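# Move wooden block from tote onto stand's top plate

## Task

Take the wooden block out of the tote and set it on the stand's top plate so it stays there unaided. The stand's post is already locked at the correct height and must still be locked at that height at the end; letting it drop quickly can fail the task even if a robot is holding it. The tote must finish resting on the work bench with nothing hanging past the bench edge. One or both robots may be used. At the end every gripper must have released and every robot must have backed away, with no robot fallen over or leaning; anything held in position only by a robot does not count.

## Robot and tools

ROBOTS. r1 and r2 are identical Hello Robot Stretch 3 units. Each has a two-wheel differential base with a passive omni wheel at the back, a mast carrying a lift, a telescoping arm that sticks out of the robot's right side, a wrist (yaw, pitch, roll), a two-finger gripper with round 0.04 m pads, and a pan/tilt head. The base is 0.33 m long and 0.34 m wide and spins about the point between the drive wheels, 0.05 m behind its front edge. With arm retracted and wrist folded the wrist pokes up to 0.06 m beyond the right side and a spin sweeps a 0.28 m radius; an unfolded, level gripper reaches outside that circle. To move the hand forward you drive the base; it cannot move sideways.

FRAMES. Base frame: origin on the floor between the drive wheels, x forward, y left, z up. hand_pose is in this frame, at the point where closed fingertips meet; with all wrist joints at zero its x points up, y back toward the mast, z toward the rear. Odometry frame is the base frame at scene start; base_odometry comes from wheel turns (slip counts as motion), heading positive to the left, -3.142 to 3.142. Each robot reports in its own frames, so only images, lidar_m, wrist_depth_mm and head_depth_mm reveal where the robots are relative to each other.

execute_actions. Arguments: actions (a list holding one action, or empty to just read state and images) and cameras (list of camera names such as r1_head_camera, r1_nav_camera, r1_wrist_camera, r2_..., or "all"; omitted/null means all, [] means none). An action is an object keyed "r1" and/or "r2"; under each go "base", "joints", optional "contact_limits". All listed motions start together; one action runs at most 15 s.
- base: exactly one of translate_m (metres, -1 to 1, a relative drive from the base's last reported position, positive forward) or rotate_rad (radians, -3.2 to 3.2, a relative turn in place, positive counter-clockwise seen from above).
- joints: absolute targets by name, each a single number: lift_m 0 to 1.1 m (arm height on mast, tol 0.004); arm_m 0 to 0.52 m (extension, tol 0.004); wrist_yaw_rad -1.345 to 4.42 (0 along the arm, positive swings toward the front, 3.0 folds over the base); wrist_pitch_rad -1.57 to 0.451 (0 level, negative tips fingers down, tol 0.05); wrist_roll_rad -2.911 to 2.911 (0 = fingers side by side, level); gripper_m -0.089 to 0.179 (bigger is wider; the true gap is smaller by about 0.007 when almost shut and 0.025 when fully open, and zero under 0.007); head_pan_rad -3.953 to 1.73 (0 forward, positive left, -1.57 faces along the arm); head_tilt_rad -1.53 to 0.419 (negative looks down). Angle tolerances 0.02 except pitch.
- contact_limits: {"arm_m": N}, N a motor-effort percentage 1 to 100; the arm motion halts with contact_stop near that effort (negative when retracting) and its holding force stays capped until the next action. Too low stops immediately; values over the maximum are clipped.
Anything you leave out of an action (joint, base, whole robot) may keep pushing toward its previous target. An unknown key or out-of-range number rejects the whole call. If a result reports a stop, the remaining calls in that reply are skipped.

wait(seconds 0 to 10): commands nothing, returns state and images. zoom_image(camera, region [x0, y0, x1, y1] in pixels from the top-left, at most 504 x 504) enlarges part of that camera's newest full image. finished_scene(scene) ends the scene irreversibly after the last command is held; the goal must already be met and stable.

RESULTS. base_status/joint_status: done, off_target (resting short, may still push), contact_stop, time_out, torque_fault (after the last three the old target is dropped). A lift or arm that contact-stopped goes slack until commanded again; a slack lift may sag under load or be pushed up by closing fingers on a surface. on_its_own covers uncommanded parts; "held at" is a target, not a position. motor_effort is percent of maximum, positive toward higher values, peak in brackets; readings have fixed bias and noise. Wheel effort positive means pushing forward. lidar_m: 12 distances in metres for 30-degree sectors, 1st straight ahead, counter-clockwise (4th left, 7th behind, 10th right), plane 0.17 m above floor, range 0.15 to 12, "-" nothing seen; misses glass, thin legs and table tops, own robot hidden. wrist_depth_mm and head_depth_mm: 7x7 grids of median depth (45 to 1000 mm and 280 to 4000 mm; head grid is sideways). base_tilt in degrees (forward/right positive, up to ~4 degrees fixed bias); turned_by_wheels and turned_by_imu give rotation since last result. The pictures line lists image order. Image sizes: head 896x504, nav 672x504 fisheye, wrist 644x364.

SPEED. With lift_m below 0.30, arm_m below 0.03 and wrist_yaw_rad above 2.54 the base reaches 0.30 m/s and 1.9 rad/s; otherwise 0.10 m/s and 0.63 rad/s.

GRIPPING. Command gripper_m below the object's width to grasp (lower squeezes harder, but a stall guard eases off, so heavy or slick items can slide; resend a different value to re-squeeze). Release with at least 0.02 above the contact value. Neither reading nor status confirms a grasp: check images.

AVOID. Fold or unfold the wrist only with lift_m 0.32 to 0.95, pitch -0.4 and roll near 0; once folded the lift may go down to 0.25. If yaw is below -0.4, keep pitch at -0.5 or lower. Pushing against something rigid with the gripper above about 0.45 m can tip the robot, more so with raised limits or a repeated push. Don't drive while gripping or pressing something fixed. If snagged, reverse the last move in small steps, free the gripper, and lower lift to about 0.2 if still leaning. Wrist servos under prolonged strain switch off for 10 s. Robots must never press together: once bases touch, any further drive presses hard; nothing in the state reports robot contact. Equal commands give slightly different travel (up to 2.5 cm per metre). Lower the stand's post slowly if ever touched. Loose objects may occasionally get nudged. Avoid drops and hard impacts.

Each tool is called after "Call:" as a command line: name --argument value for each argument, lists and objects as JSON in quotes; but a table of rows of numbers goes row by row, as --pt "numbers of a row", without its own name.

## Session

Call:
execute_actions --actions '[]'

Scene clock: 0.00 s.
r1.base_odometry: x=+0.000 y=+0.000 heading=+0.000 (m, m, rad; r1's odometry frame)
r1.turned_by_wheels: +0.000 (rad since the last result)
r1.turned_by_imu: +0.000 (rad since the last result)
r1.base_tilt: forward=+0.9 right=-0.4 (deg)
r1.lidar_m: 3.91 1.13 1.85 5.22 2.17 1.12 0.92 0.91 1.01 1.58 3.64 2.00
r1.head_depth_mm: 1905 2460 - - - 3981 2553 / 1905 2615 - - - - 2555 / 1882 2767 - - - 3994 2589 / 1862 2725 - - - - 2592 / 1861 2740 - - - 3909 2605 / 1845 2707 3926 3905 3888 3798 2601 / 1858 2682 3731 3686 3679 3649 2612
r1.base_status: not commanded
r1.joint_positions: lift_m=+0.481 arm_m=+0.000 wrist_yaw_rad=+2.898 wrist_pitch_rad=-0.431 wrist_roll_rad=-0.004 gripper_m=+0.037 head_pan_rad=-0.001 head_tilt_rad=+0.013
r1.joint_status: not commanded
r1.motor_effort: left_wheel=-1 right_wheel=+0 lift_m=+18 arm_m=+0 wrist_yaw_rad=-1 wrist_pitch_rad=+5 wrist_roll_rad=+0 gripper_m=+0 head_pan_rad=+1 head_tilt_rad=+2 (%)
r1.hand_pose: x=+0.0325 y=+0.0712 z=+0.4905 quat_wxyz=(+0.234, +0.702, +0.067, +0.669) (m; r1's base frame)
r1.wrist_depth_mm: - - - - - - - / - - - - - - - / - - - - - - - / - - - - - - - / 900 - 990 920 928 921 872 / 781 - - 753 789 743 758 / 652 663 616 641 640 634 640
r2.base_odometry: x=+0.000 y=+0.000 heading=+0.000 (m, m, rad; r2's odometry frame)
r2.turned_by_wheels: +0.000 (rad since the last result)
r2.turned_by_imu: +0.000 (rad since the last result)
r2.base_tilt: forward=+0.7 right=-0.4 (deg)
r2.lidar_m: 1.77 5.52 1.06 0.70 0.64 0.65 0.81 1.69 3.21 4.00 4.06 1.47
r2.head_depth_mm: 2049 3086 - - - 1780 2265 / 2073 3123 - - - 2744 2254 / 2094 3149 - - 2627 3097 2058 / 2126 3241 - - - 2904 2122 / 2129 3213 - - - 3175 2176 / 2135 3338 - - - 3168 2194 / 2146 3310 - - - 3159 2176
r2.base_status: not commanded
r2.joint_positions: lift_m=+0.504 arm_m=+0.001 wrist_yaw_rad=+2.790 wrist_pitch_rad=-0.507 wrist_roll_rad=+0.016 gripper_m=+0.037 head_pan_rad=-0.002 head_tilt_rad=-0.005
r2.joint_status: not commanded
r2.motor_effort: left_wheel=+1 right_wheel=-1 lift_m=+21 arm_m=+0 wrist_yaw_rad=+1 wrist_pitch_rad=+5 wrist_roll_rad=+0 gripper_m=+0 head_pan_rad=-1 head_tilt_rad=+2 (%)
r2.hand_pose: x=+0.0519 y=+0.0534 z=+0.4972 quat_wxyz=(+0.295, +0.710, +0.053, +0.637) (m; r2's base frame)
r2.wrist_depth_mm: 587 673 887 - - - - / - 718 945 - - - - / - 793 995 - - - - / - 854 965 981 960 950 947 / 660 846 848 824 833 821 809 / 692 - - 710 - 715 693 / 651 647 644 633 629 619 627
pictures: r1_head_camera (sideways: a quarter turn clockwise sets it upright), r1_nav_camera (sideways: a quarter turn counterclockwise sets it upright), r1_wrist_camera, r2_head_camera (sideways: a quarter turn clockwise sets it upright), r2_nav_camera (sideways: a quarter turn counterclockwise sets it upright), r2_wrist_camera
Images, in order (width x height): r1_head_camera 896x504, r1_nav_camera 672x504, r1_wrist_camera 644x364, r2_head_camera 896x504, r2_nav_camera 672x504, r2_wrist_camera 644x364.

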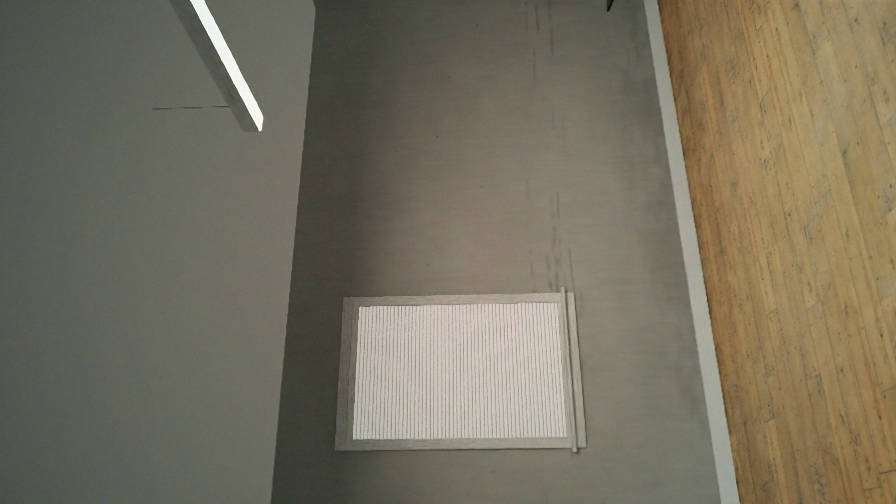

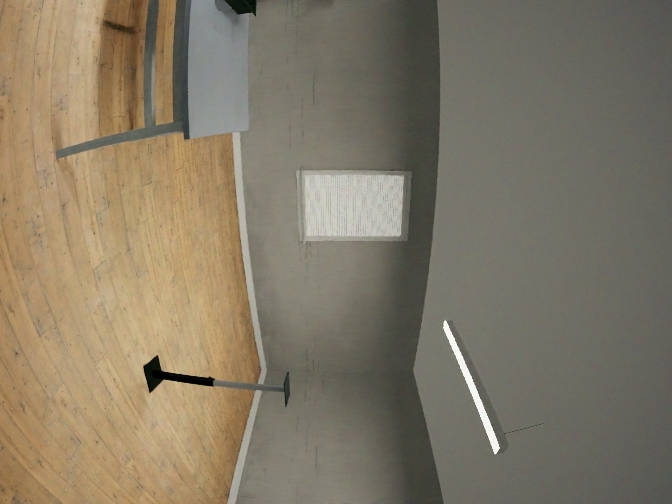

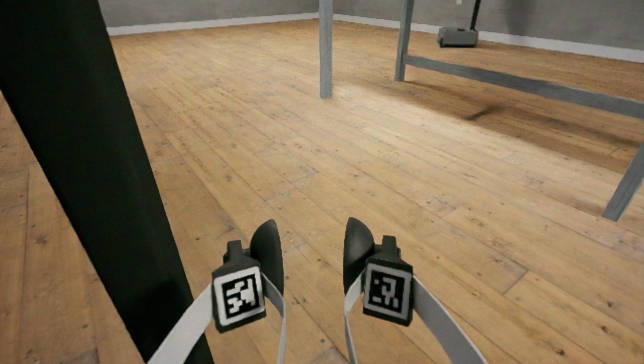

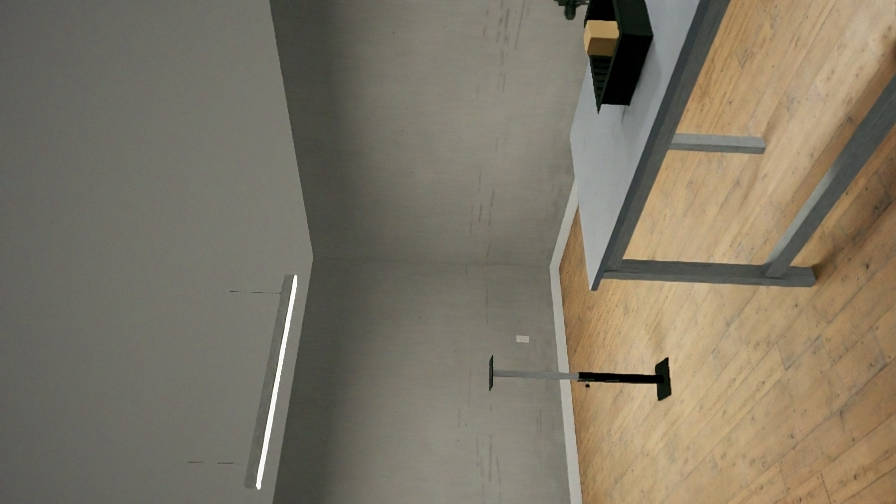

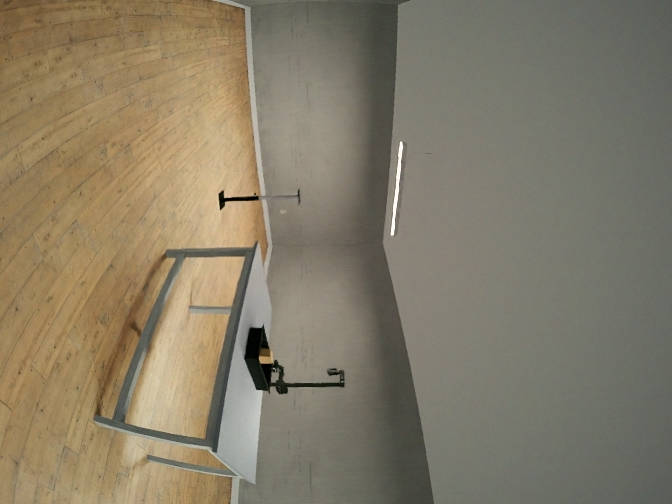

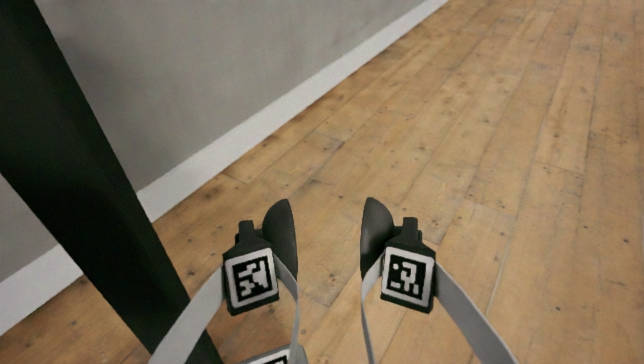

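Call:
execute_actions --actions '[{"r1":{"joints":{"head_pan_rad":0.8,"head_tilt_rad":-0.3}}}]' --cameras '["r1_head_camera"]'

Scene clock: 4.60 s.
r1.base_odometry: x=+0.000 y=+0.000 heading=+0.000 (m, m, rad; r1's odometry frame)
r1.turned_by_wheels: +0.000 (rad since the last result)
r1.turned_by_imu: -0.001 (rad since the last result)
r1.base_tilt: forward=+0.7 right=-0.5 (deg)
r1.lidar_m: 3.91 1.13 1.85 5.20 2.18 1.13 0.92 0.91 1.01 1.58 3.63 2.00
r1.head_depth_mm: 3325 3469 3648 3827 1238 1857 1585 / 3474 3669 3795 3904 1236 2032 1630 / 3606 3772 3940 - 1318 2049 1638 / 3750 3931 - 1899 1408 2120 1637 / 3884 - - 1785 1479 2118 1638 / - - - 2095 1507 2124 1642 / - - - 2108 2400 2120 1631
r1.base_status: not commanded
r1.joint_positions: lift_m=+0.481 arm_m=+0.000 wrist_yaw_rad=+2.898 wrist_pitch_rad=-0.431 wrist_roll_rad=-0.004 gripper_m=+0.037 head_pan_rad=+0.793 head_tilt_rad=-0.296
r1.joint_status: all done
r1.motor_effort: left_wheel=-1(1) right_wheel=+0(0) lift_m=+18(18) arm_m=+0(1) wrist_yaw_rad=+0(0) wrist_pitch_rad=+5(5) wrist_roll_rad=+1(0) gripper_m=-2(1) head_pan_rad=+1(24) head_tilt_rad=-3(27) (%)
r1.hand_pose: x=+0.0325 y=+0.0712 z=+0.4905 quat_wxyz=(+0.234, +0.702, +0.067, +0.669) (m; r1's base frame)
r1.wrist_depth_mm: - - - - - - - / - - - - - - - / - - - - - - - / - - - - - - - / 943 - 961 912 897 908 905 / 754 - - 755 802 761 768 / 652 624 643 648 645 637 653
r2.base_odometry: x=+0.000 y=+0.000 heading=+0.000 (m, m, rad; r2's odometry frame)
r2.turned_by_wheels: +0.000 (rad since the last result)
r2.turned_by_imu: +0.000 (rad since the last result)
r2.base_tilt: forward=+0.7 right=-0.2 (deg)
r2.lidar_m: 1.76 5.53 1.06 0.70 0.64 0.65 0.81 1.68 3.20 4.00 4.07 1.47
r2.head_depth_mm: 2069 3095 - - - 1786 2263 / 2062 3132 - - - 2750 2260 / 2084 3228 - - 2605 3007 2050 / 2125 3282 - - - 2845 2143 / 2139 3257 - - - 3237 2195 / 2120 3337 - - - 3157 2186 / 2173 3337 - - - 3143 2164
r2.base_status: not commanded
r2.joint_positions: lift_m=+0.504 arm_m=+0.001 wrist_yaw_rad=+2.790 wrist_pitch_rad=-0.507 wrist_roll_rad=+0.016 gripper_m=+0.037 head_pan_rad=-0.002 head_tilt_rad=-0.005
r2.joint_status: not commanded
r2.motor_effort: left_wheel=+1(0) right_wheel=-1(1) lift_m=+21(20) arm_m=+0(0) wrist_yaw_rad=+1(1) wrist_pitch_rad=+5(5) wrist_roll_rad=+0(0) gripper_m=+0(0) head_pan_rad=+1(0) head_tilt_rad=+2(2) (%)
r2.hand_pose: x=+0.0519 y=+0.0534 z=+0.4972 quat_wxyz=(+0.295, +0.710, +0.053, +0.637) (m; r2's base frame)
r2.wrist_depth_mm: 589 682 883 - - - - / - 722 944 - - - - / - 768 - - - - - / - 846 958 987 968 962 951 / 654 839 846 823 837 814 795 / 698 - - 711 - 712 712 / 645 634 645 636 625 630 622
pictures: r1_head_camera (sideways: a quarter turn clockwise sets it upright)
Images, in order (width x height): r1_head_camera 896x504.

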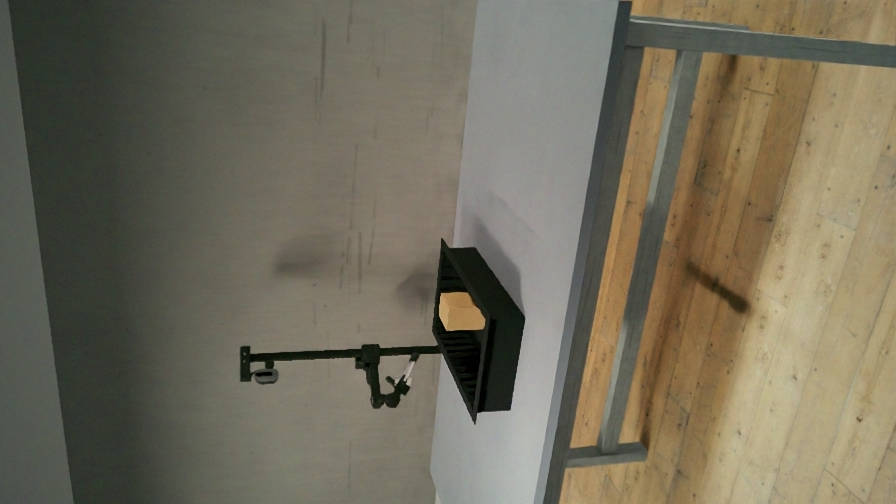

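Call:
execute_actions --actions '[{"r1":{"joints":{"lift_m":0.27,"head_pan_rad":-1.4,"head_tilt_rad":-0.6}}}]' --cameras '[]'

Call:
execute_actions --actions '[{"r1":{"base":{"rotate_rad":1.125}}}]' --cameras '[]'

Call:
execute_actions --actions '[{"r1":{"base":{"translate_m":1.0}}}]' --cameras '[]'

Call:
execute_actions --actions '[{"r1":{"base":{"translate_m":0.2}}}]' --cameras '[]'

Scene clock: 22.63 s.
r1.base_odometry: x=+0.000 y=+0.000 heading=+0.000 (m, m, rad; r1's odometry frame)
r1.turned_by_wheels: +0.000 (rad since the last result)
r1.turned_by_imu: -0.001 (rad since the last result)
r1.base_tilt: forward=+0.8 right=-0.5 (deg)
r1.lidar_m: 3.89 1.13 1.85 5.21 2.17 1.12 0.92 0.91 1.00 1.58 3.64 1.99
r1.head_depth_mm: 1590 1661 1728 1808 1783 1546 1299 / 1949 2041 2171 2228 1899 1544 1295 / 2502 2662 2838 2445 1898 1536 1298 / 3214 3493 3464 2463 1888 1538 1293 / 3165 3483 3476 2455 1885 1535 1297 / 3121 3379 3450 2455 1879 1528 1294 / 3055 3327 3457 2438 1888 1531 1291
r1.base_status: not commanded
r1.joint_positions: lift_m=+0.270 arm_m=+0.000 wrist_yaw_rad=+2.898 wrist_pitch_rad=-0.431 wrist_roll_rad=-0.004 gripper_m=+0.037 head_pan_rad=-1.393 head_tilt_rad=-0.592
r1.joint_status: all done
r1.motor_effort: left_wheel=-1(1) right_wheel=+0(0) lift_m=+13(15) arm_m=+0(0) wrist_yaw_rad=-1(0) wrist_pitch_rad=+5(5) wrist_roll_rad=+0(0) gripper_m=-1(2) head_pan_rad=-2(25) head_tilt_rad=-5(28) (%)
r1.hand_pose: x=+0.0325 y=+0.0712 z=+0.2801 quat_wxyz=(+0.234, +0.702, +0.067, +0.669) (m; r1's base frame)
r1.wrist_depth_mm: - - - - - - - / - - - - - - - / - - - - - - 988 / 724 744 745 746 752 743 723 / 592 - 617 602 598 578 592 / 493 - - 493 508 488 490 / 431 - - 426 413 417 420
r2.base_odometry: x=+0.000 y=+0.000 heading=+0.000 (m, m, rad; r2's odometry frame)
r2.turned_by_wheels: +0.000 (rad since the last result)
r2.turned_by_imu: -0.001 (rad since the last result)
r2.base_tilt: forward=+0.5 right=-0.3 (deg)
r2.lidar_m: 1.76 5.54 1.06 0.70 0.64 0.65 0.81 1.69 3.19 4.00 4.07 1.47
r2.head_depth_mm: 2047 3111 - - - 1789 2278 / 2079 3134 - - - 2724 2265 / 2096 3227 - - 2640 3049 2022 / 2100 3232 - - - 2853 2172 / 2134 3324 - - - 3208 2195 / 2134 3288 - - - 3218 2203 / 2155 3350 - - - 3096 2155
r2.base_status: not commanded
r2.joint_positions: lift_m=+0.504 arm_m=+0.001 wrist_yaw_rad=+2.790 wrist_pitch_rad=-0.507 wrist_roll_rad=+0.016 gripper_m=+0.037 head_pan_rad=-0.002 head_tilt_rad=-0.005
r2.joint_status: not commanded
r2.motor_effort: left_wheel=+1(1) right_wheel=-1(1) lift_m=+21(20) arm_m=+0(1) wrist_yaw_rad=+1(1) wrist_pitch_rad=+5(5) wrist_roll_rad=+0(0) gripper_m=+1(0) head_pan_rad=+0(1) head_tilt_rad=+2(2) (%)
r2.hand_pose: x=+0.0519 y=+0.0534 z=+0.4972 quat_wxyz=(+0.295, +0.710, +0.053, +0.637) (m; r2's base frame)
r2.wrist_depth_mm: 581 687 868 - - - - / - 721 944 - - - - / - 774 - - - - - / - 863 959 973 953 954 956 / 649 842 848 829 853 816 802 / 692 - - 712 - 713 695 / 654 634 645 646 625 628 625
pictures: none
No camera images: the call's "cameras" was empty. Leave "cameras" out to get every camera's image.

Scene clock: 24.53 s.
r1.base_odometry: x=+0.000 y=+0.000 heading=+1.125 (m, m, rad; r1's odometry frame)
r1.turned_by_wheels: +1.125 (rad since the last result)
r1.turned_by_imu: +1.130 (rad since the last result)
r1.base_tilt: forward=+0.9 right=-0.6 (deg)
r1.lidar_m: 1.85 5.18 1.94 1.08 0.92 0.91 1.04 1.75 3.63 2.00 3.89 1.13
r1.head_depth_mm: 3779 - 3506 2455 1894 1550 1297 / - - 3510 2461 1887 1541 1294 / - - 3261 2318 1879 1532 1291 / - - 3494 2443 1889 1537 1291 / - - 3510 2454 1889 1529 1290 / 3857 - 3451 2440 1884 1534 1294 / 3588 3867 3472 2436 1889 1532 1291
r1.base_status: done
r1.joint_positions: lift_m=+0.270 arm_m=+0.000 wrist_yaw_rad=+2.898 wrist_pitch_rad=-0.431 wrist_roll_rad=-0.004 gripper_m=+0.037 head_pan_rad=-1.393 head_tilt_rad=-0.593
r1.joint_status: not commanded
r1.motor_effort: left_wheel=-3(10) right_wheel=+2(9) lift_m=+12(12) arm_m=-1(0) wrist_yaw_rad=+0(0) wrist_pitch_rad=+5(5) wrist_roll_rad=+0(0) gripper_m=-1(0) head_pan_rad=-2(3) head_tilt_rad=-5(5) (%)
r1.hand_pose: x=+0.0325 y=+0.0712 z=+0.2801 quat_wxyz=(+0.234, +0.702, +0.067, +0.669) (m; r1's base frame)
r1.wrist_depth_mm: - 936 - - - - - / - - - - - - - / - - - - - - - / 725 750 730 733 740 739 741 / 586 - 630 600 599 600 604 / 502 - - 490 518 487 501 / 438 - - 423 417 427 421
r2.base_odometry: x=+0.000 y=+0.000 heading=+0.000 (m, m, rad; r2's odometry frame)
r2.turned_by_wheels: +0.000 (rad since the last result)
r2.turned_by_imu: +0.000 (rad since the last result)
r2.base_tilt: forward=+0.5 right=-0.4 (deg)
r2.lidar_m: 1.76 5.57 1.06 0.70 0.64 0.65 0.81 1.69 3.21 4.00 4.07 1.47
r2.head_depth_mm: 2062 3088 - - - 1785 2257 / 2063 3114 - - - 2739 2253 / 2077 3219 - - 2622 3068 2069 / 2120 3234 - - - 2892 2156 / 2105 3250 - - - 3153 2207 / 2125 3290 - - - 3146 2179 / 2151 3354 - - - 3133 2153
r2.base_status: not commanded
r2.joint_positions: lift_m=+0.504 arm_m=+0.001 wrist_yaw_rad=+2.790 wrist_pitch_rad=-0.507 wrist_roll_rad=+0.016 gripper_m=+0.037 head_pan_rad=-0.002 head_tilt_rad=-0.005
r2.joint_status: not commanded
r2.motor_effort: left_wheel=+1(1) right_wheel=-1(1) lift_m=+21(20) arm_m=+0(0) wrist_yaw_rad=+1(1) wrist_pitch_rad=+4(5) wrist_roll_rad=+0(0) gripper_m=-1(1) head_pan_rad=+0(0) head_tilt_rad=+2(2) (%)
r2.hand_pose: x=+0.0519 y=+0.0534 z=+0.4972 quat_wxyz=(+0.295, +0.710, +0.053, +0.637) (m; r2's base frame)
r2.wrist_depth_mm: 588 678 878 - - - - / - 717 934 - - - - / - 785 - - - - - / - 843 934 957 960 965 936 / 656 847 861 826 855 819 785 / 700 - - 719 - 705 696 / 649 637 637 635 632 631 616
pictures: none
No camera images: the call's "cameras" was empty. Leave "cameras" out to get every camera's image.

Scene clock: 29.63 s.
r1.base_odometry: x=+0.431 y=+0.902 heading=+1.125 (m, m, rad; r1's odometry frame)
r1.turned_by_wheels: +0.000 (rad since the last result)
r1.turned_by_imu: +0.002 (rad since the last result)
r1.base_tilt: forward=+0.8 right=-0.6 (deg)
r1.lidar_m: 1.20 0.88 3.48 1.93 1.64 1.64 1.88 3.16 2.21 0.73 1.05 1.05
r1.head_depth_mm: - - 3515 2478 1781 1536 1294 / - - 3475 2452 832 1076 1242 / 3887 - 3496 1002 774 1494 1262 / 3582 3957 3495 1003 776 1421 1293 / 3290 3598 3425 1002 773 647 1295 / 3072 3388 3445 1000 772 628 1239 / 2877 3113 3271 998 770 629 568
r1.base_status: done
r1.joint_positions: lift_m=+0.270 arm_m=+0.000 wrist_yaw_rad=+2.898 wrist_pitch_rad=-0.431 wrist_roll_rad=-0.004 gripper_m=+0.037 head_pan_rad=-1.393 head_tilt_rad=-0.593
r1.joint_status: not commanded
r1.motor_effort: left_wheel=-3(8) right_wheel=+2(8) lift_m=+12(13) arm_m=+0(0) wrist_yaw_rad=-1(0) wrist_pitch_rad=+5(5) wrist_roll_rad=+0(0) gripper_m=+0(0) head_pan_rad=-2(2) head_tilt_rad=-4(4) (%)
r1.hand_pose: x=+0.0325 y=+0.0712 z=+0.2801 quat_wxyz=(+0.234, +0.702, +0.067, +0.669) (m; r1's base frame)
r1.wrist_depth_mm: - - - - - - - / - - - - - - - / - - - - - - 999 / 728 746 751 756 734 734 751 / 596 - 604 582 599 598 598 / 496 - - 501 515 499 486 / 439 - - 430 420 425 419
r2.base_odometry: x=+0.000 y=+0.000 heading=+0.000 (m, m, rad; r2's odometry frame)
r2.turned_by_wheels: +0.000 (rad since the last result)
r2.turned_by_imu: -0.001 (rad since the last result)
r2.base_tilt: forward=+0.6 right=-0.2 (deg)
r2.lidar_m: 1.76 5.53 1.06 0.70 0.64 0.65 0.81 1.68 3.20 4.03 4.07 1.47
r2.head_depth_mm: 2076 3091 - - - 1794 2270 / 2075 3159 - - - 2726 2262 / 2091 3216 - - 2604 2976 2066 / 2107 3251 - - - 2867 2140 / 2146 3226 - - - 3148 2173 / 2130 3313 - - - 3135 2198 / 2171 3373 - - - 3145 2181
r2.base_status: not commanded
r2.joint_positions: lift_m=+0.504 arm_m=+0.001 wrist_yaw_rad=+2.790 wrist_pitch_rad=-0.507 wrist_roll_rad=+0.016 gripper_m=+0.037 head_pan_rad=-0.002 head_tilt_rad=-0.005
r2.joint_status: not commanded
r2.motor_effort: left_wheel=+1(1) right_wheel=-1(1) lift_m=+21(20) arm_m=+0(0) wrist_yaw_rad=+0(1) wrist_pitch_rad=+5(4) wrist_roll_rad=+0(1) gripper_m=+0(1) head_pan_rad=+0(1) head_tilt_rad=+2(2) (%)
r2.hand_pose: x=+0.0519 y=+0.0534 z=+0.4972 quat_wxyz=(+0.295, +0.710, +0.053, +0.637) (m; r2's base frame)
r2.wrist_depth_mm: 584 685 881 - - - - / - 727 958 - - - - / - 762 - - - - - / - 844 959 965 972 952 946 / 662 853 850 812 841 817 814 / 697 - - 730 - 718 698 / 648 639 644 643 626 627 628
pictures: none
No camera images: the call's "cameras" was empty. Leave "cameras" out to get every camera's image.

Scene clock: 32.17 s.
r1.base_odometry: x=+0.518 y=+1.083 heading=+1.125 (m, m, rad; r1's odometry frame)
r1.turned_by_wheels: +0.000 (rad since the last result)
r1.turned_by_imu: +0.000 (rad since the last result)
r1.base_tilt: forward=+0.9 right=-0.6 (deg)
r1.lidar_m: 1.03 0.69 3.78 2.08 1.79 1.79 2.04 3.45 0.79 1.06 0.91 0.90
r1.head_depth_mm: - - 3504 1009 779 688 1219 / - - 3496 1007 774 631 1264 / 3677 - 3512 1005 778 632 557 / 3374 3716 3498 1000 774 629 531 / 3146 3386 3481 1000 774 629 531 / 2943 3186 3274 999 773 581 530 / 2774 2968 3138 997 699 568 530
r1.base_status: done
r1.joint_positions: lift_m=+0.270 arm_m=+0.000 wrist_yaw_rad=+2.898 wrist_pitch_rad=-0.431 wrist_roll_rad=-0.004 gripper_m=+0.037 head_pan_rad=-1.393 head_tilt_rad=-0.593
r1.joint_status: not commanded
r1.motor_effort: left_wheel=-3(9) right_wheel=+2(7) lift_m=+13(13) arm_m=-1(0) wrist_yaw_rad=+0(0) wrist_pitch_rad=+5(5) wrist_roll_rad=+0(0) gripper_m=-2(1) head_pan_rad=-2(1) head_tilt_rad=-5(5) (%)
r1.hand_pose: x=+0.0325 y=+0.0712 z=+0.2801 quat_wxyz=(+0.234, +0.702, +0.067, +0.669) (m; r1's base frame)
r1.wrist_depth_mm: - - - - - - - / - - - - - - - / - - - - - - 902 / 755 736 750 754 734 748 598 / 606 - 619 594 589 595 597 / 499 - - 498 513 486 496 / 444 - - 429 417 423 425
r2.base_odometry: x=+0.000 y=+0.000 heading=+0.000 (m, m, rad; r2's odometry frame)
r2.turned_by_wheels: +0.000 (rad since the last result)
r2.turned_by_imu: +0.000 (rad since the last result)
r2.base_tilt: forward=+0.8 right=-0.3 (deg)
r2.lidar_m: 1.76 5.53 1.06 0.69 0.64 0.65 0.81 1.68 3.20 3.98 4.08 1.46
r2.head_depth_mm: 2053 3116 - - - 1799 2284 / 2047 3147 - - - 2739 2226 / 2104 3182 - - 2615 3084 2060 / 2090 3233 - - - 2888 2140 / 2125 3269 - - - 3164 2183 / 2150 3296 - - - 3154 2191 / 2162 3317 - - - 3115 2168
r2.base_status: not commanded
r2.joint_positions: lift_m=+0.504 arm_m=+0.001 wrist_yaw_rad=+2.790 wrist_pitch_rad=-0.507 wrist_roll_rad=+0.016 gripper_m=+0.037 head_pan_rad=-0.002 head_tilt_rad=-0.005
r2.joint_status: not commanded
r2.motor_effort: left_wheel=+1(1) right_wheel=-1(1) lift_m=+21(20) arm_m=+0(0) wrist_yaw_rad=+0(0) wrist_pitch_rad=+4(5) wrist_roll_rad=+0(0) gripper_m=-1(0) head_pan_rad=-1(0) head_tilt_rad=+2(2) (%)
r2.hand_pose: x=+0.0519 y=+0.0534 z=+0.4972 quat_wxyz=(+0.295, +0.710, +0.053, +0.637) (m; r2's base frame)
r2.wrist_depth_mm: 587 701 858 - - - - / - 731 942 - - - - / - 769 - - - - - / - 851 953 972 968 937 935 / 665 844 844 828 832 818 805 / 694 - - 719 - 709 708 / 655 642 632 639 634 622 614
pictures: none
No camera images: the call's "cameras" was empty. Leave "cameras" out to get every camera's image.

Call:
execute_actions --actions '[{"r1":{"joints":{"lift_m":1.05,"wrist_pitch_rad":-0.4}}}]' --cameras '[]'

Call:
execute_actions --actions '[{"r1":{"base":{"rotate_rad":0.8}}}]' --cameras '["r1_head_camera"]'

Scene clock: 47.57 s.
r1.base_odometry: x=+0.518 y=+1.083 heading=+1.125 (m, m, rad; r1's odometry frame)
r1.turned_by_wheels: +0.000 (rad since the last result)
r1.turned_by_imu: -0.002 (rad since the last result)
r1.base_tilt: forward=+0.9 right=-0.5 (deg)
r1.lidar_m: 1.03 0.69 3.77 2.07 1.79 1.79 2.04 3.46 0.79 1.07 0.91 0.90
r1.head_depth_mm: - - - - - - - / 3952 - 3733 - - - - / 3664 - 3489 - - 599 543 / 3393 3691 3485 - - 598 531 / 3155 3424 3474 1046 - 613 531 / 2927 3142 3320 1003 787 581 530 / 2734 2929 3135 998 700 567 530
r1.base_status: not commanded
r1.joint_positions: lift_m=+1.050 arm_m=+0.000 wrist_yaw_rad=+2.898 wrist_pitch_rad=-0.420 wrist_roll_rad=-0.004 gripper_m=+0.037 head_pan_rad=-1.393 head_tilt_rad=-0.593
r1.joint_status: all done
r1.motor_effort: left_wheel=-3(3) right_wheel=+2(2) lift_m=+23(23) arm_m=+0(0) wrist_yaw_rad=-1(1) wrist_pitch_rad=+8(9) wrist_roll_rad=+0(0) gripper_m=+1(1) head_pan_rad=-3(2) head_tilt_rad=-4(4) (%)
r1.hand_pose: x=+0.0329 y=+0.0726 z=+1.0619 quat_wxyz=(+0.231, +0.703, +0.063, +0.670) (m; r1's base frame)
r1.wrist_depth_mm: - - - - - - - / - - - - - - - / - - - - - - - / - - - - - - - / - - - - - - 624 / - - - - - - 523 / - - - - - - 460
r2.base_odometry: x=+0.000 y=+0.000 heading=+0.000 (m, m, rad; r2's odometry frame)
r2.turned_by_wheels: +0.000 (rad since the last result)
r2.turned_by_imu: -0.001 (rad since the last result)
r2.base_tilt: forward=+0.4 right=-0.2 (deg)
r2.lidar_m: 1.77 5.52 1.06 0.70 0.64 0.65 0.81 1.68 3.21 4.00 4.06 1.46
r2.head_depth_mm: 2045 3114 - - - 1805 2269 / 2074 3142 - - - 2703 2260 / 2074 3184 - - 2641 3031 2065 / 2110 3246 - - - 2864 2123 / 2119 3263 - - - 3243 2201 / 2123 3293 - - - 3116 2178 / 2159 3339 - - - 3173 2158
r2.base_status: not commanded
r2.joint_positions: lift_m=+0.504 arm_m=+0.001 wrist_yaw_rad=+2.790 wrist_pitch_rad=-0.507 wrist_roll_rad=+0.016 gripper_m=+0.037 head_pan_rad=-0.002 head_tilt_rad=-0.005
r2.joint_status: not commanded
r2.motor_effort: left_wheel=+1(1) right_wheel=-1(1) lift_m=+21(20) arm_m=+0(0) wrist_yaw_rad=+1(0) wrist_pitch_rad=+5(5) wrist_roll_rad=+0(1) gripper_m=+1(1) head_pan_rad=+0(2) head_tilt_rad=+2(2) (%)
r2.hand_pose: x=+0.0519 y=+0.0534 z=+0.4972 quat_wxyz=(+0.295, +0.710, +0.053, +0.637) (m; r2's base frame)
r2.wrist_depth_mm: 591 681 880 - - - - / - 716 954 - - - - / - 780 - - - - - / - 851 945 966 955 967 946 / 663 856 847 837 846 810 803 / 693 - - 713 - 704 707 / 650 641 634 640 631 631 623
pictures: none
No camera images: the call's "cameras" was empty. Leave "cameras" out to get every camera's image.

Scene clock: 49.83 s.
r1.base_odometry: x=+0.518 y=+1.083 heading=+1.925 (m, m, rad; r1's odometry frame)
r1.turned_by_wheels: +0.800 (rad since the last result)
r1.turned_by_imu: +0.807 (rad since the last result)
r1.base_tilt: forward=+0.8 right=-0.6 (deg)
r1.lidar_m: 4.36 2.52 1.86 1.79 1.85 2.49 2.30 0.79 0.94 0.90 0.94 0.69
r1.head_depth_mm: 2560 2762 2964 - - - - / 2557 2806 3058 - - - - / 2585 2824 3086 - - 575 544 / 2600 2898 3113 - - 582 531 / 2670 2940 3119 1047 - 613 532 / 2680 2961 3176 997 785 628 530 / 2687 2918 3103 994 769 628 529
r1.base_status: done
r1.joint_positions: lift_m=+1.050 arm_m=+0.000 wrist_yaw_rad=+2.898 wrist_pitch_rad=-0.420 wrist_roll_rad=-0.004 gripper_m=+0.037 head_pan_rad=-1.393 head_tilt_rad=-0.593
r1.joint_status: not commanded
r1.motor_effort: left_wheel=-3(9) right_wheel=+2(5) lift_m=+23(23) arm_m=+0(0) wrist_yaw_rad=+0(0) wrist_pitch_rad=+8(8) wrist_roll_rad=+0(0) gripper_m=-1(1) head_pan_rad=-3(1) head_tilt_rad=-5(5) (%)
r1.hand_pose: x=+0.0329 y=+0.0726 z=+1.0619 quat_wxyz=(+0.231, +0.703, +0.063, +0.670) (m; r1's base frame)
r1.wrist_depth_mm: - - - - - - - / - - - - - - - / - - - - - - - / - - - - - - - / - - - - - - - / - - - - - - - / - - - - - - -
r2.base_odometry: x=+0.000 y=+0.000 heading=+0.000 (m, m, rad; r2's odometry frame)
r2.turned_by_wheels: +0.000 (rad since the last result)
r2.turned_by_imu: +0.000 (rad since the last result)
r2.base_tilt: forward=+0.6 right=-0.2 (deg)
r2.lidar_m: 1.76 5.55 1.06 0.70 0.64 0.65 0.81 1.68 3.21 4.03 4.06 1.47
r2.head_depth_mm: 2048 3112 - - - 1789 2251 / 2075 3158 - - - 2710 2254 / 2070 3139 - - 2603 3066 2031 / 2112 3174 - - - 2884 2135 / 2121 3278 - - - 3163 2225 / 2149 3290 - - - 3136 2166 / 2163 3324 - - - 3107 2162
r2.base_status: not commanded
r2.joint_positions: lift_m=+0.504 arm_m=+0.001 wrist_yaw_rad=+2.790 wrist_pitch_rad=-0.507 wrist_roll_rad=+0.016 gripper_m=+0.037 head_pan_rad=-0.002 head_tilt_rad=-0.005
r2.joint_status: not commanded
r2.motor_effort: left_wheel=+1(0) right_wheel=-1(1) lift_m=+21(20) arm_m=+0(1) wrist_yaw_rad=+0(0) wrist_pitch_rad=+5(4) wrist_roll_rad=+1(1) gripper_m=+0(1) head_pan_rad=+1(2) head_tilt_rad=+2(2) (%)
r2.hand_pose: x=+0.0519 y=+0.0534 z=+0.4972 quat_wxyz=(+0.295, +0.710, +0.053, +0.637) (m; r2's base frame)
r2.wrist_depth_mm: 591 678 873 - - - - / - 726 930 - - - - / - 787 996 - - - - / - 841 955 965 964 954 943 / 658 852 843 838 849 810 794 / 697 - - 723 - 717 701 / 657 640 638 636 630 627 622
pictures: r1_head_camera (sideways: a quarter turn clockwise sets it upright)
Images, in order (width x height): r1_head_camera 896x504.

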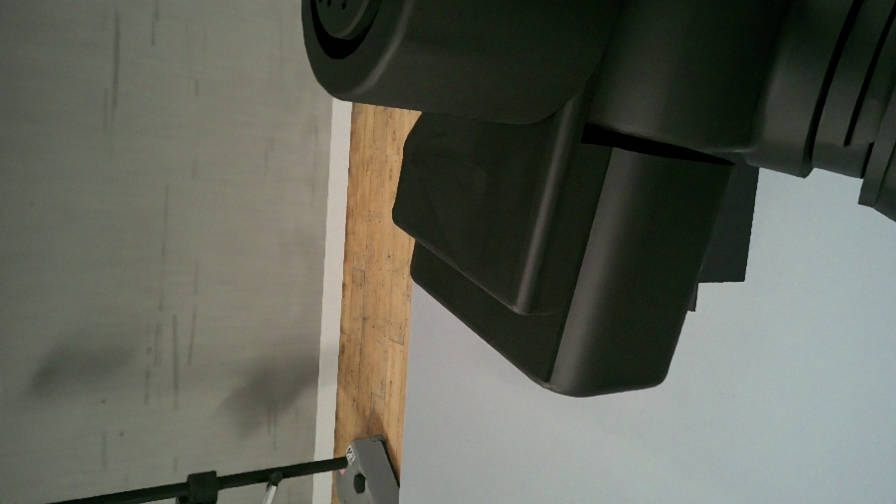

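Blocked by own arm. Unfold and extend, using the wrist camera.

Call:
execute_actions --actions '[{"r1":{"joints":{"wrist_yaw_rad":0.0,"gripper_m":0.13}}}]' --cameras '[]'

Call:
execute_actions --actions '[{"r1":{"joints":{"arm_m":0.4,"wrist_pitch_rad":-1.5}}}]' --cameras '["r1_head_camera","r1_wrist_camera"]'

Scene clock: 57.33 s.
r1.base_odometry: x=+0.518 y=+1.083 heading=+1.925 (m, m, rad; r1's odometry frame)
r1.turned_by_wheels: +0.000 (rad since the last result)
r1.turned_by_imu: -0.001 (rad since the last result)
r1.base_tilt: forward=+0.8 right=-0.5 (deg)
r1.lidar_m: 4.33 2.53 1.86 1.79 1.85 2.50 2.31 0.79 0.95 0.91 0.94 0.69
r1.head_depth_mm: 2525 2778 2984 - - - - / 2561 2834 3017 - - - - / 2562 2847 3116 887 798 576 531 / 2619 2886 3094 1045 701 580 531 / 2630 2916 3079 1004 771 614 530 / 2688 2918 3167 998 772 629 530 / 2680 2907 3174 997 770 628 529
r1.base_status: not commanded
r1.joint_positions: lift_m=+1.050 arm_m=+0.000 wrist_yaw_rad=+0.002 wrist_pitch_rad=-0.420 wrist_roll_rad=-0.004 gripper_m=+0.130 head_pan_rad=-1.393 head_tilt_rad=-0.593
r1.joint_status: all done
r1.motor_effort: left_wheel=-3(3) right_wheel=+2(2) lift_m=+23(23) arm_m=+1(0) wrist_yaw_rad=-3(3) wrist_pitch_rad=+8(8) wrist_roll_rad=+0(0) gripper_m=+0(82) head_pan_rad=-2(3) head_tilt_rad=-5(4) (%)
r1.hand_pose: x=-0.0210 y=-0.3691 z=+1.0619 quat_wxyz=(+0.693, +0.149, -0.690, -0.147) (m; r1's base frame)
r1.wrist_depth_mm: - - - - - - - / - - - - - - - / - - - - - - - / 813 797 775 634 778 790 802 / 634 665 612 588 608 634 637 / 532 - 500 485 463 556 525 / 451 429 419 446 413 436 441
r2.base_odometry: x=+0.000 y=+0.000 heading=+0.000 (m, m, rad; r2's odometry frame)
r2.turned_by_wheels: +0.000 (rad since the last result)
r2.turned_by_imu: -0.001 (rad since the last result)
r2.base_tilt: forward=+0.5 right=+0.0 (deg)
r2.lidar_m: 1.76 5.54 1.06 0.70 0.64 0.65 0.81 1.69 3.21 4.01 4.09 1.47
r2.head_depth_mm: 2042 3061 - - - 1782 2285 / 2061 3169 - - - 2772 2243 / 2083 3165 - - 2623 3007 2048 / 2116 3202 - - - 2875 2130 / 2123 3206 - - - 3156 2210 / 2125 3339 - - - 3148 2200 / 2139 3376 - - - 3093 2174
r2.base_status: not commanded
r2.joint_positions: lift_m=+0.504 arm_m=+0.001 wrist_yaw_rad=+2.790 wrist_pitch_rad=-0.507 wrist_roll_rad=+0.016 gripper_m=+0.037 head_pan_rad=-0.002 head_tilt_rad=-0.005
r2.joint_status: not commanded
r2.motor_effort: left_wheel=+1(1) right_wheel=-1(1) lift_m=+20(20) arm_m=+0(0) wrist_yaw_rad=+1(1) wrist_pitch_rad=+5(5) wrist_roll_rad=+0(0) gripper_m=-1(0) head_pan_rad=+1(2) head_tilt_rad=+2(2) (%)
r2.hand_pose: x=+0.0519 y=+0.0534 z=+0.4972 quat_wxyz=(+0.295, +0.710, +0.053, +0.637) (m; r2's base frame)
r2.wrist_depth_mm: 588 684 871 - - - - / - 724 941 - - - - / - 772 - - - - - / - 843 956 987 987 947 957 / 650 846 855 822 856 811 805 / 691 - - 718 - 702 707 / 647 639 644 636 632 630 629
pictures: none
No camera images: the call's "cameras" was empty. Leave "cameras" out to get every camera's image.

Scene clock: 61.47 s.
r1.base_odometry: x=+0.518 y=+1.083 heading=+1.925 (m, m, rad; r1's odometry frame)
r1.turned_by_wheels: +0.000 (rad since the last result)
r1.turned_by_imu: -0.001 (rad since the last result)
r1.base_tilt: forward=+0.8 right=-0.5 (deg)
r1.lidar_m: 4.35 2.53 1.86 1.79 1.85 2.50 2.30 0.79 0.94 0.91 0.94 0.69
r1.head_depth_mm: 2488 - 3037 989 723 564 532 / 2533 - - 882 684 571 532 / 2589 2827 3114 886 771 580 532 / 2616 2889 3109 1002 715 579 531 / 2646 2890 3135 1000 774 613 530 / 2684 2945 3182 999 771 628 530 / 2687 2920 3134 996 770 626 531
r1.base_status: not commanded
r1.joint_positions: lift_m=+1.050 arm_m=+0.400 wrist_yaw_rad=+0.000 wrist_pitch_rad=-1.494 wrist_roll_rad=-0.004 gripper_m=+0.130 head_pan_rad=-1.393 head_tilt_rad=-0.593
r1.joint_status: all done
r1.motor_effort: left_wheel=-3(3) right_wheel=+3(2) lift_m=+23(23) arm_m=+5(5) wrist_yaw_rad=+0(4) wrist_pitch_rad=-2(8) wrist_roll_rad=+1(0) gripper_m=+0(1) head_pan_rad=-2(3) head_tilt_rad=-5(4) (%)
r1.hand_pose: x=-0.0216 y=-0.5401 z=+0.9311 quat_wxyz=(+0.520, +0.482, -0.517, -0.480) (m; r1's base frame)
r1.wrist_depth_mm: 312 310 311 316 321 265 332 / 313 309 315 320 320 264 337 / 310 314 321 320 205 266 331 / 318 312 321 319 208 267 337 / 321 321 324 330 331 266 340 / 320 - 326 328 334 340 348 / 322 327 328 328 336 267 350
r2.base_odometry: x=+0.000 y=+0.000 heading=+0.000 (m, m, rad; r2's odometry frame)
r2.turned_by_wheels: +0.000 (rad since the last result)
r2.turned_by_imu: +0.000 (rad since the last result)
r2.base_tilt: forward=+0.6 right=-0.1 (deg)
r2.lidar_m: 1.76 5.54 1.06 0.70 0.64 0.65 0.81 1.68 3.19 3.99 4.08 1.47
r2.head_depth_mm: 2055 3074 - - - 1794 2249 / 2054 3125 - - - 2766 2260 / 2081 3190 - - 2627 3025 2069 / 2103 3231 - - - 2837 2122 / 2128 3294 - - - 3173 2207 / 2152 3313 - - - 3135 2179 / 2142 3341 - - - 3105 2175
r2.base_status: not commanded
r2.joint_positions: lift_m=+0.504 arm_m=+0.001 wrist_yaw_rad=+2.790 wrist_pitch_rad=-0.507 wrist_roll_rad=+0.016 gripper_m=+0.037 head_pan_rad=-0.002 head_tilt_rad=-0.005
r2.joint_status: not commanded
r2.motor_effort: left_wheel=+1(1) right_wheel=-1(1) lift_m=+21(20) arm_m=+0(0) wrist_yaw_rad=+1(0) wrist_pitch_rad=+5(5) wrist_roll_rad=+1(0) gripper_m=+0(1) head_pan_rad=+0(2) head_tilt_rad=+2(2) (%)
r2.hand_pose: x=+0.0519 y=+0.0534 z=+0.4972 quat_wxyz=(+0.295, +0.710, +0.053, +0.637) (m; r2's base frame)
r2.wrist_depth_mm: 589 690 888 - - - - / - 715 956 - - - - / - 771 - - - - - / - 846 947 960 980 940 937 / 651 848 835 825 841 814 802 / 694 - - 722 - 707 701 / 639 639 643 634 635 621 625
pictures: r1_head_camera (sideways: a quarter turn clockwise sets it upright), r1_wrist_camera
Images, in order (width x height): r1_head_camera 896x504, r1_wrist_camera 644x364.

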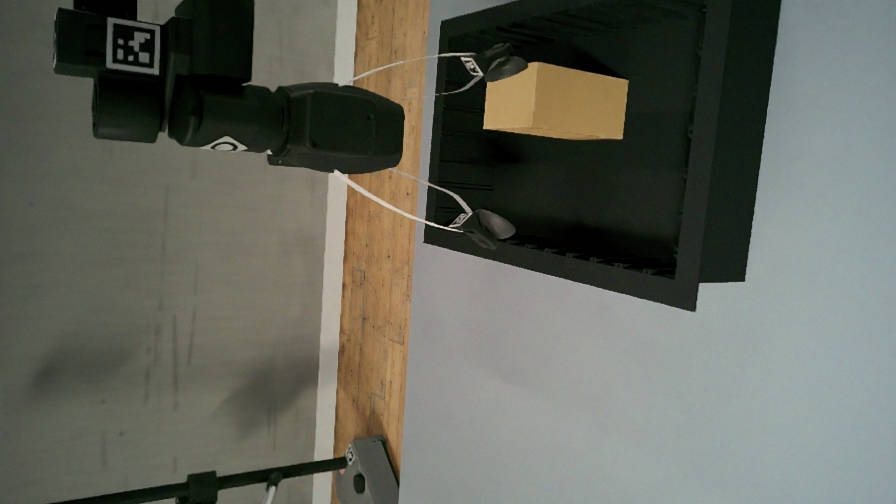

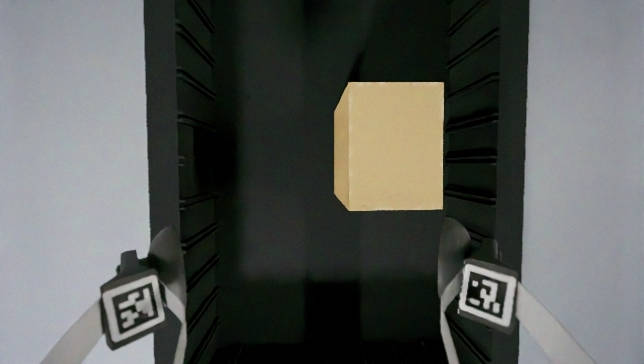

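Call:
execute_actions --actions '[{"r1":{"base":{"translate_m":-0.05},"joints":{"arm_m":0.44}}}]' --cameras '[]'

Call:
execute_actions --actions '[{"r1":{"joints":{"lift_m":0.92}}}]' --cameras '["r1_wrist_camera"]'

Scene clock: 69.90 s.
r1.base_odometry: x=+0.535 y=+1.036 heading=+1.924 (m, m, rad; r1's odometry frame)
r1.turned_by_wheels: +0.000 (rad since the last result)
r1.turned_by_imu: -0.001 (rad since the last result)
r1.base_tilt: forward=+0.8 right=-0.6 (deg)
r1.lidar_m: 4.40 2.56 1.86 1.79 1.85 2.50 2.26 0.74 0.94 0.90 0.94 0.74
r1.head_depth_mm: 2491 2780 2995 1009 718 573 533 / 2529 - 3049 891 727 569 532 / 2592 2828 3099 887 702 580 531 / 2619 2856 3118 892 771 583 531 / 2673 2912 3105 1000 714 583 531 / 2661 2958 3143 997 771 627 530 / 2696 2941 3136 1001 772 629 529
r1.base_status: done
r1.joint_positions: lift_m=+1.050 arm_m=+0.440 wrist_yaw_rad=+0.000 wrist_pitch_rad=-1.495 wrist_roll_rad=-0.004 gripper_m=+0.130 head_pan_rad=-1.393 head_tilt_rad=-0.593
r1.joint_status: all done
r1.motor_effort: left_wheel=-3(7) right_wheel=+2(4) lift_m=+23(23) arm_m=+6(7) wrist_yaw_rad=-1(1) wrist_pitch_rad=-2(2) wrist_roll_rad=+0(0) gripper_m=+0(0) head_pan_rad=-2(1) head_tilt_rad=-4(4) (%)
r1.hand_pose: x=-0.0216 y=-0.5800 z=+0.9311 quat_wxyz=(+0.520, +0.482, -0.517, -0.480) (m; r1's base frame)
r1.wrist_depth_mm: 308 273 312 312 282 327 328 / 308 271 315 319 281 328 329 / 313 274 318 322 283 329 336 / 318 274 320 204 280 337 341 / 316 253 324 206 312 336 346 / 320 - 324 331 318 344 343 / 324 294 328 334 283 341 350
r2.base_odometry: x=+0.000 y=+0.000 heading=+0.000 (m, m, rad; r2's odometry frame)
r2.turned_by_wheels: +0.000 (rad since the last result)
r2.turned_by_imu: -0.001 (rad since the last result)
r2.base_tilt: forward=+0.8 right=-0.3 (deg)
r2.lidar_m: 1.77 5.54 1.06 0.70 0.64 0.65 0.81 1.68 3.22 4.00 4.07 1.46
r2.head_depth_mm: 2054 3121 - - 2032 1777 2273 / 2077 3155 - - - 2694 2266 / 2092 3170 - - 2660 3059 2059 / 2113 3198 - - - 2849 2130 / 2116 3243 - - - 3217 2207 / 2131 3307 - - - 3135 2188 / 2134 3336 - - - 3150 2157
r2.base_status: not commanded
r2.joint_positions: lift_m=+0.504 arm_m=+0.001 wrist_yaw_rad=+2.790 wrist_pitch_rad=-0.507 wrist_roll_rad=+0.016 gripper_m=+0.037 head_pan_rad=-0.002 head_tilt_rad=-0.005
r2.joint_status: not commanded
r2.motor_effort: left_wheel=+1(1) right_wheel=-1(1) lift_m=+21(20) arm_m=+0(0) wrist_yaw_rad=+1(0) wrist_pitch_rad=+5(5) wrist_roll_rad=+0(0) gripper_m=+0(1) head_pan_rad=+1(0) head_tilt_rad=+2(2) (%)
r2.hand_pose: x=+0.0519 y=+0.0534 z=+0.4972 quat_wxyz=(+0.295, +0.710, +0.053, +0.637) (m; r2's base frame)
r2.wrist_depth_mm: 588 690 886 - - - - / - 717 945 - - - - / - 780 - - - - - / - 843 941 987 968 963 945 / 652 852 851 837 833 825 810 / 698 - - 713 - 708 699 / 646 637 647 635 636 628 628
pictures: none
No camera images: the call's "cameras" was empty. Leave "cameras" out to get every camera's image.

Scene clock: 73.27 s.
r1.base_odometry: x=+0.535 y=+1.036 heading=+1.924 (m, m, rad; r1's odometry frame)
r1.turned_by_wheels: +0.000 (rad since the last result)
r1.turned_by_imu: -0.001 (rad since the last result)
r1.base_tilt: forward=+0.9 right=-0.6 (deg)
r1.lidar_m: 4.38 2.54 1.86 1.79 1.85 2.51 2.26 0.74 0.94 0.91 0.94 0.74
r1.head_depth_mm: 2553 2765 - 989 709 567 532 / 2567 2792 - 877 715 576 531 / 2601 2837 3103 895 702 576 531 / 2601 2871 3107 884 757 582 531 / 2670 2899 3131 1004 705 581 530 / 2688 2941 3155 999 772 629 529 / 2708 2953 3169 994 769 628 530
r1.base_status: not commanded
r1.joint_positions: lift_m=+0.920 arm_m=+0.440 wrist_yaw_rad=+0.000 wrist_pitch_rad=-1.500 wrist_roll_rad=-0.004 gripper_m=+0.130 head_pan_rad=-1.393 head_tilt_rad=-0.594
r1.joint_status: all done
r1.motor_effort: left_wheel=-3(12) right_wheel=+3(6) lift_m=+12(21) arm_m=+4(6) wrist_yaw_rad=+0(1) wrist_pitch_rad=+0(2) wrist_roll_rad=+0(1) gripper_m=-1(3) head_pan_rad=-3(2) head_tilt_rad=-4(5) (%)
r1.hand_pose: x=-0.0216 y=-0.5787 z=+0.8017 quat_wxyz=(+0.518, +0.483, -0.516, -0.482) (m; r1's base frame)
r1.wrist_depth_mm: 183 185 186 189 191 154 110 / 184 186 189 192 194 156 111 / 185 188 73 73 73 156 112 / 185 190 74 74 74 158 113 / 183 191 75 75 75 148 114 / 182 - 75 75 75 - 115 / 179 197 76 76 76 163 117
r2.base_odometry: x=+0.000 y=+0.000 heading=+0.000 (m, m, rad; r2's odometry frame)
r2.turned_by_wheels: +0.000 (rad since the last result)
r2.turned_by_imu: +0.000 (rad since the last result)
r2.base_tilt: forward=+0.7 right=-0.2 (deg)
r2.lidar_m: 1.76 5.52 1.06 0.70 0.64 0.65 0.81 1.68 3.20 4.01 4.07 1.46
r2.head_depth_mm: 2054 3130 - - 1971 1787 2268 / 2061 3110 - - - 2708 2255 / 2084 3178 - - 2621 2988 2077 / 2114 3236 - - - 2880 2144 / 2115 3241 - - - 3180 2210 / 2152 3280 - - - 3208 2193 / 2151 3329 - - - 3088 2156
r2.base_status: not commanded
r2.joint_positions: lift_m=+0.504 arm_m=+0.001 wrist_yaw_rad=+2.790 wrist_pitch_rad=-0.507 wrist_roll_rad=+0.016 gripper_m=+0.037 head_pan_rad=-0.002 head_tilt_rad=-0.005
r2.joint_status: not commanded
r2.motor_effort: left_wheel=+1(1) right_wheel=-1(1) lift_m=+21(20) arm_m=+0(0) wrist_yaw_rad=+1(1) wrist_pitch_rad=+5(5) wrist_roll_rad=+0(0) gripper_m=+1(1) head_pan_rad=+1(0) head_tilt_rad=+2(2) (%)
r2.hand_pose: x=+0.0519 y=+0.0534 z=+0.4972 quat_wxyz=(+0.295, +0.710, +0.053, +0.637) (m; r2's base frame)
r2.wrist_depth_mm: 590 687 884 - - - - / - 725 954 - - - - / - 760 - - - - - / - 856 952 987 968 957 935 / 655 848 852 829 835 810 800 / 697 - - 715 - 701 709 / 657 640 635 642 629 629 626
pictures: r1_wrist_camera
Images, in order (width x height): r1_wrist_camera 644x364.

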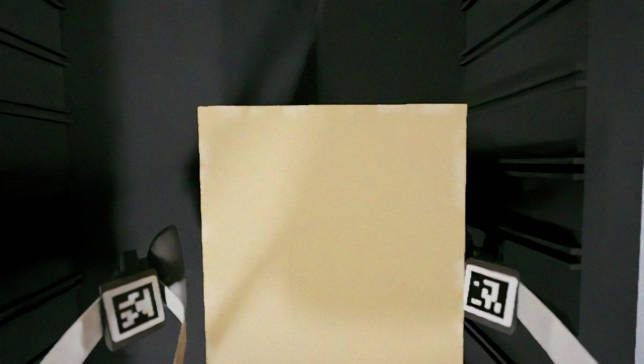

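Call:
execute_actions --actions '[{"r1":{"joints":{"lift_m":0.895}}}]' --cameras '[]'

Call:
execute_actions --actions '[{"r1":{"joints":{"gripper_m":0.03}}}]' --cameras '[]'

Call:
execute_actions --actions '[{"r1":{"joints":{"lift_m":1.09}}}]' --cameras '[]'

Call:
execute_actions --actions '[{"r1":{"joints":{"arm_m":0.0,"head_pan_rad":-2.4,"head_tilt_rad":-0.5}}}]' --cameras '["r1_nav_camera"]'

Scene clock: 84.03 s.
r1.base_odometry: x=+0.535 y=+1.036 heading=+1.924 (m, m, rad; r1's odometry frame)
r1.turned_by_wheels: +0.000 (rad since the last result)
r1.turned_by_imu: -0.001 (rad since the last result)
r1.base_tilt: forward=+0.9 right=-0.5 (deg)
r1.lidar_m: 4.40 2.55 1.86 1.79 1.85 2.50 2.26 0.74 0.94 0.91 0.94 0.74
r1.head_depth_mm: 2529 2751 - 949 700 570 532 / 2565 2811 - 868 736 575 532 / 2613 2843 3096 888 704 575 532 / 2606 2880 3110 888 771 583 531 / 2635 2897 3127 1001 704 583 530 / 2658 2947 3156 998 772 628 529 / 2705 2921 3143 1001 770 627 530
r1.base_status: not commanded
r1.joint_positions: lift_m=+0.897 arm_m=+0.440 wrist_yaw_rad=+0.000 wrist_pitch_rad=-1.504 wrist_roll_rad=-0.003 gripper_m=+0.130 head_pan_rad=-1.393 head_tilt_rad=-0.594
r1.joint_status: lift_m contact_stop (moved -0.023 of -0.025)
r1.on_its_own: lift_m is slack since a contact_stop, until your next command for it
r1.motor_effort: left_wheel=-2(3) right_wheel=+2(3) lift_m=+17(18) arm_m=+5(6) wrist_yaw_rad=+0(1) wrist_pitch_rad=+2(2) wrist_roll_rad=+0(0) gripper_m=-5(4) head_pan_rad=-1(3) head_tilt_rad=-4(4) (%)
r1.hand_pose: x=-0.0216 y=-0.5776 z=+0.7786 quat_wxyz=(+0.517, +0.484, -0.515, -0.483) (m; r1's base frame)
r1.wrist_depth_mm: 162 164 166 168 171 155 107 / 164 165 167 50 49 136 107 / 166 51 50 50 49 49 107 / 168 52 51 50 50 50 107 / 169 52 52 51 50 50 108 / 171 52 52 51 51 51 108 / - 53 53 52 51 51 104
r2.base_odometry: x=+0.000 y=+0.000 heading=+0.000 (m, m, rad; r2's odometry frame)
r2.turned_by_wheels: +0.000 (rad since the last result)
r2.turned_by_imu: +0.000 (rad since the last result)
r2.base_tilt: forward=+0.6 right=-0.2 (deg)
r2.lidar_m: 1.77 5.54 1.06 0.70 0.64 0.65 0.81 1.68 3.21 4.02 4.07 1.47
r2.head_depth_mm: 2059 3082 - - 1981 1793 2249 / 2045 3114 - - - 2724 2250 / 2088 3178 - - 2642 3036 2046 / 2098 3206 - - - 2857 2135 / 2114 3230 - - - 3139 2202 / 2129 3303 - - - 3139 2200 / 2156 3336 - - - 3073 2171
r2.base_status: not commanded
r2.joint_positions: lift_m=+0.504 arm_m=+0.001 wrist_yaw_rad=+2.790 wrist_pitch_rad=-0.507 wrist_roll_rad=+0.016 gripper_m=+0.037 head_pan_rad=-0.002 head_tilt_rad=-0.005
r2.joint_status: not commanded
r2.motor_effort: left_wheel=+1(1) right_wheel=-1(1) lift_m=+20(20) arm_m=+0(0) wrist_yaw_rad=+0(1) wrist_pitch_rad=+5(4) wrist_roll_rad=+0(1) gripper_m=+0(0) head_pan_rad=+0(0) head_tilt_rad=+2(2) (%)
r2.hand_pose: x=+0.0519 y=+0.0534 z=+0.4972 quat_wxyz=(+0.295, +0.710, +0.053, +0.637) (m; r2's base frame)
r2.wrist_depth_mm: 588 683 873 - - - - / - 730 930 - - - - / - 775 - - - - - / - 834 964 970 964 944 945 / 647 857 849 819 844 821 805 / 688 - - 725 - 714 711 / 648 639 632 628 634 633 619
pictures: none
No camera images: the call's "cameras" was empty. Leave "cameras" out to get every camera's image.

not run: a stop came earlier in this reply.

not run: a stop came earlier in this reply.

not run: a stop came earlier in this reply.


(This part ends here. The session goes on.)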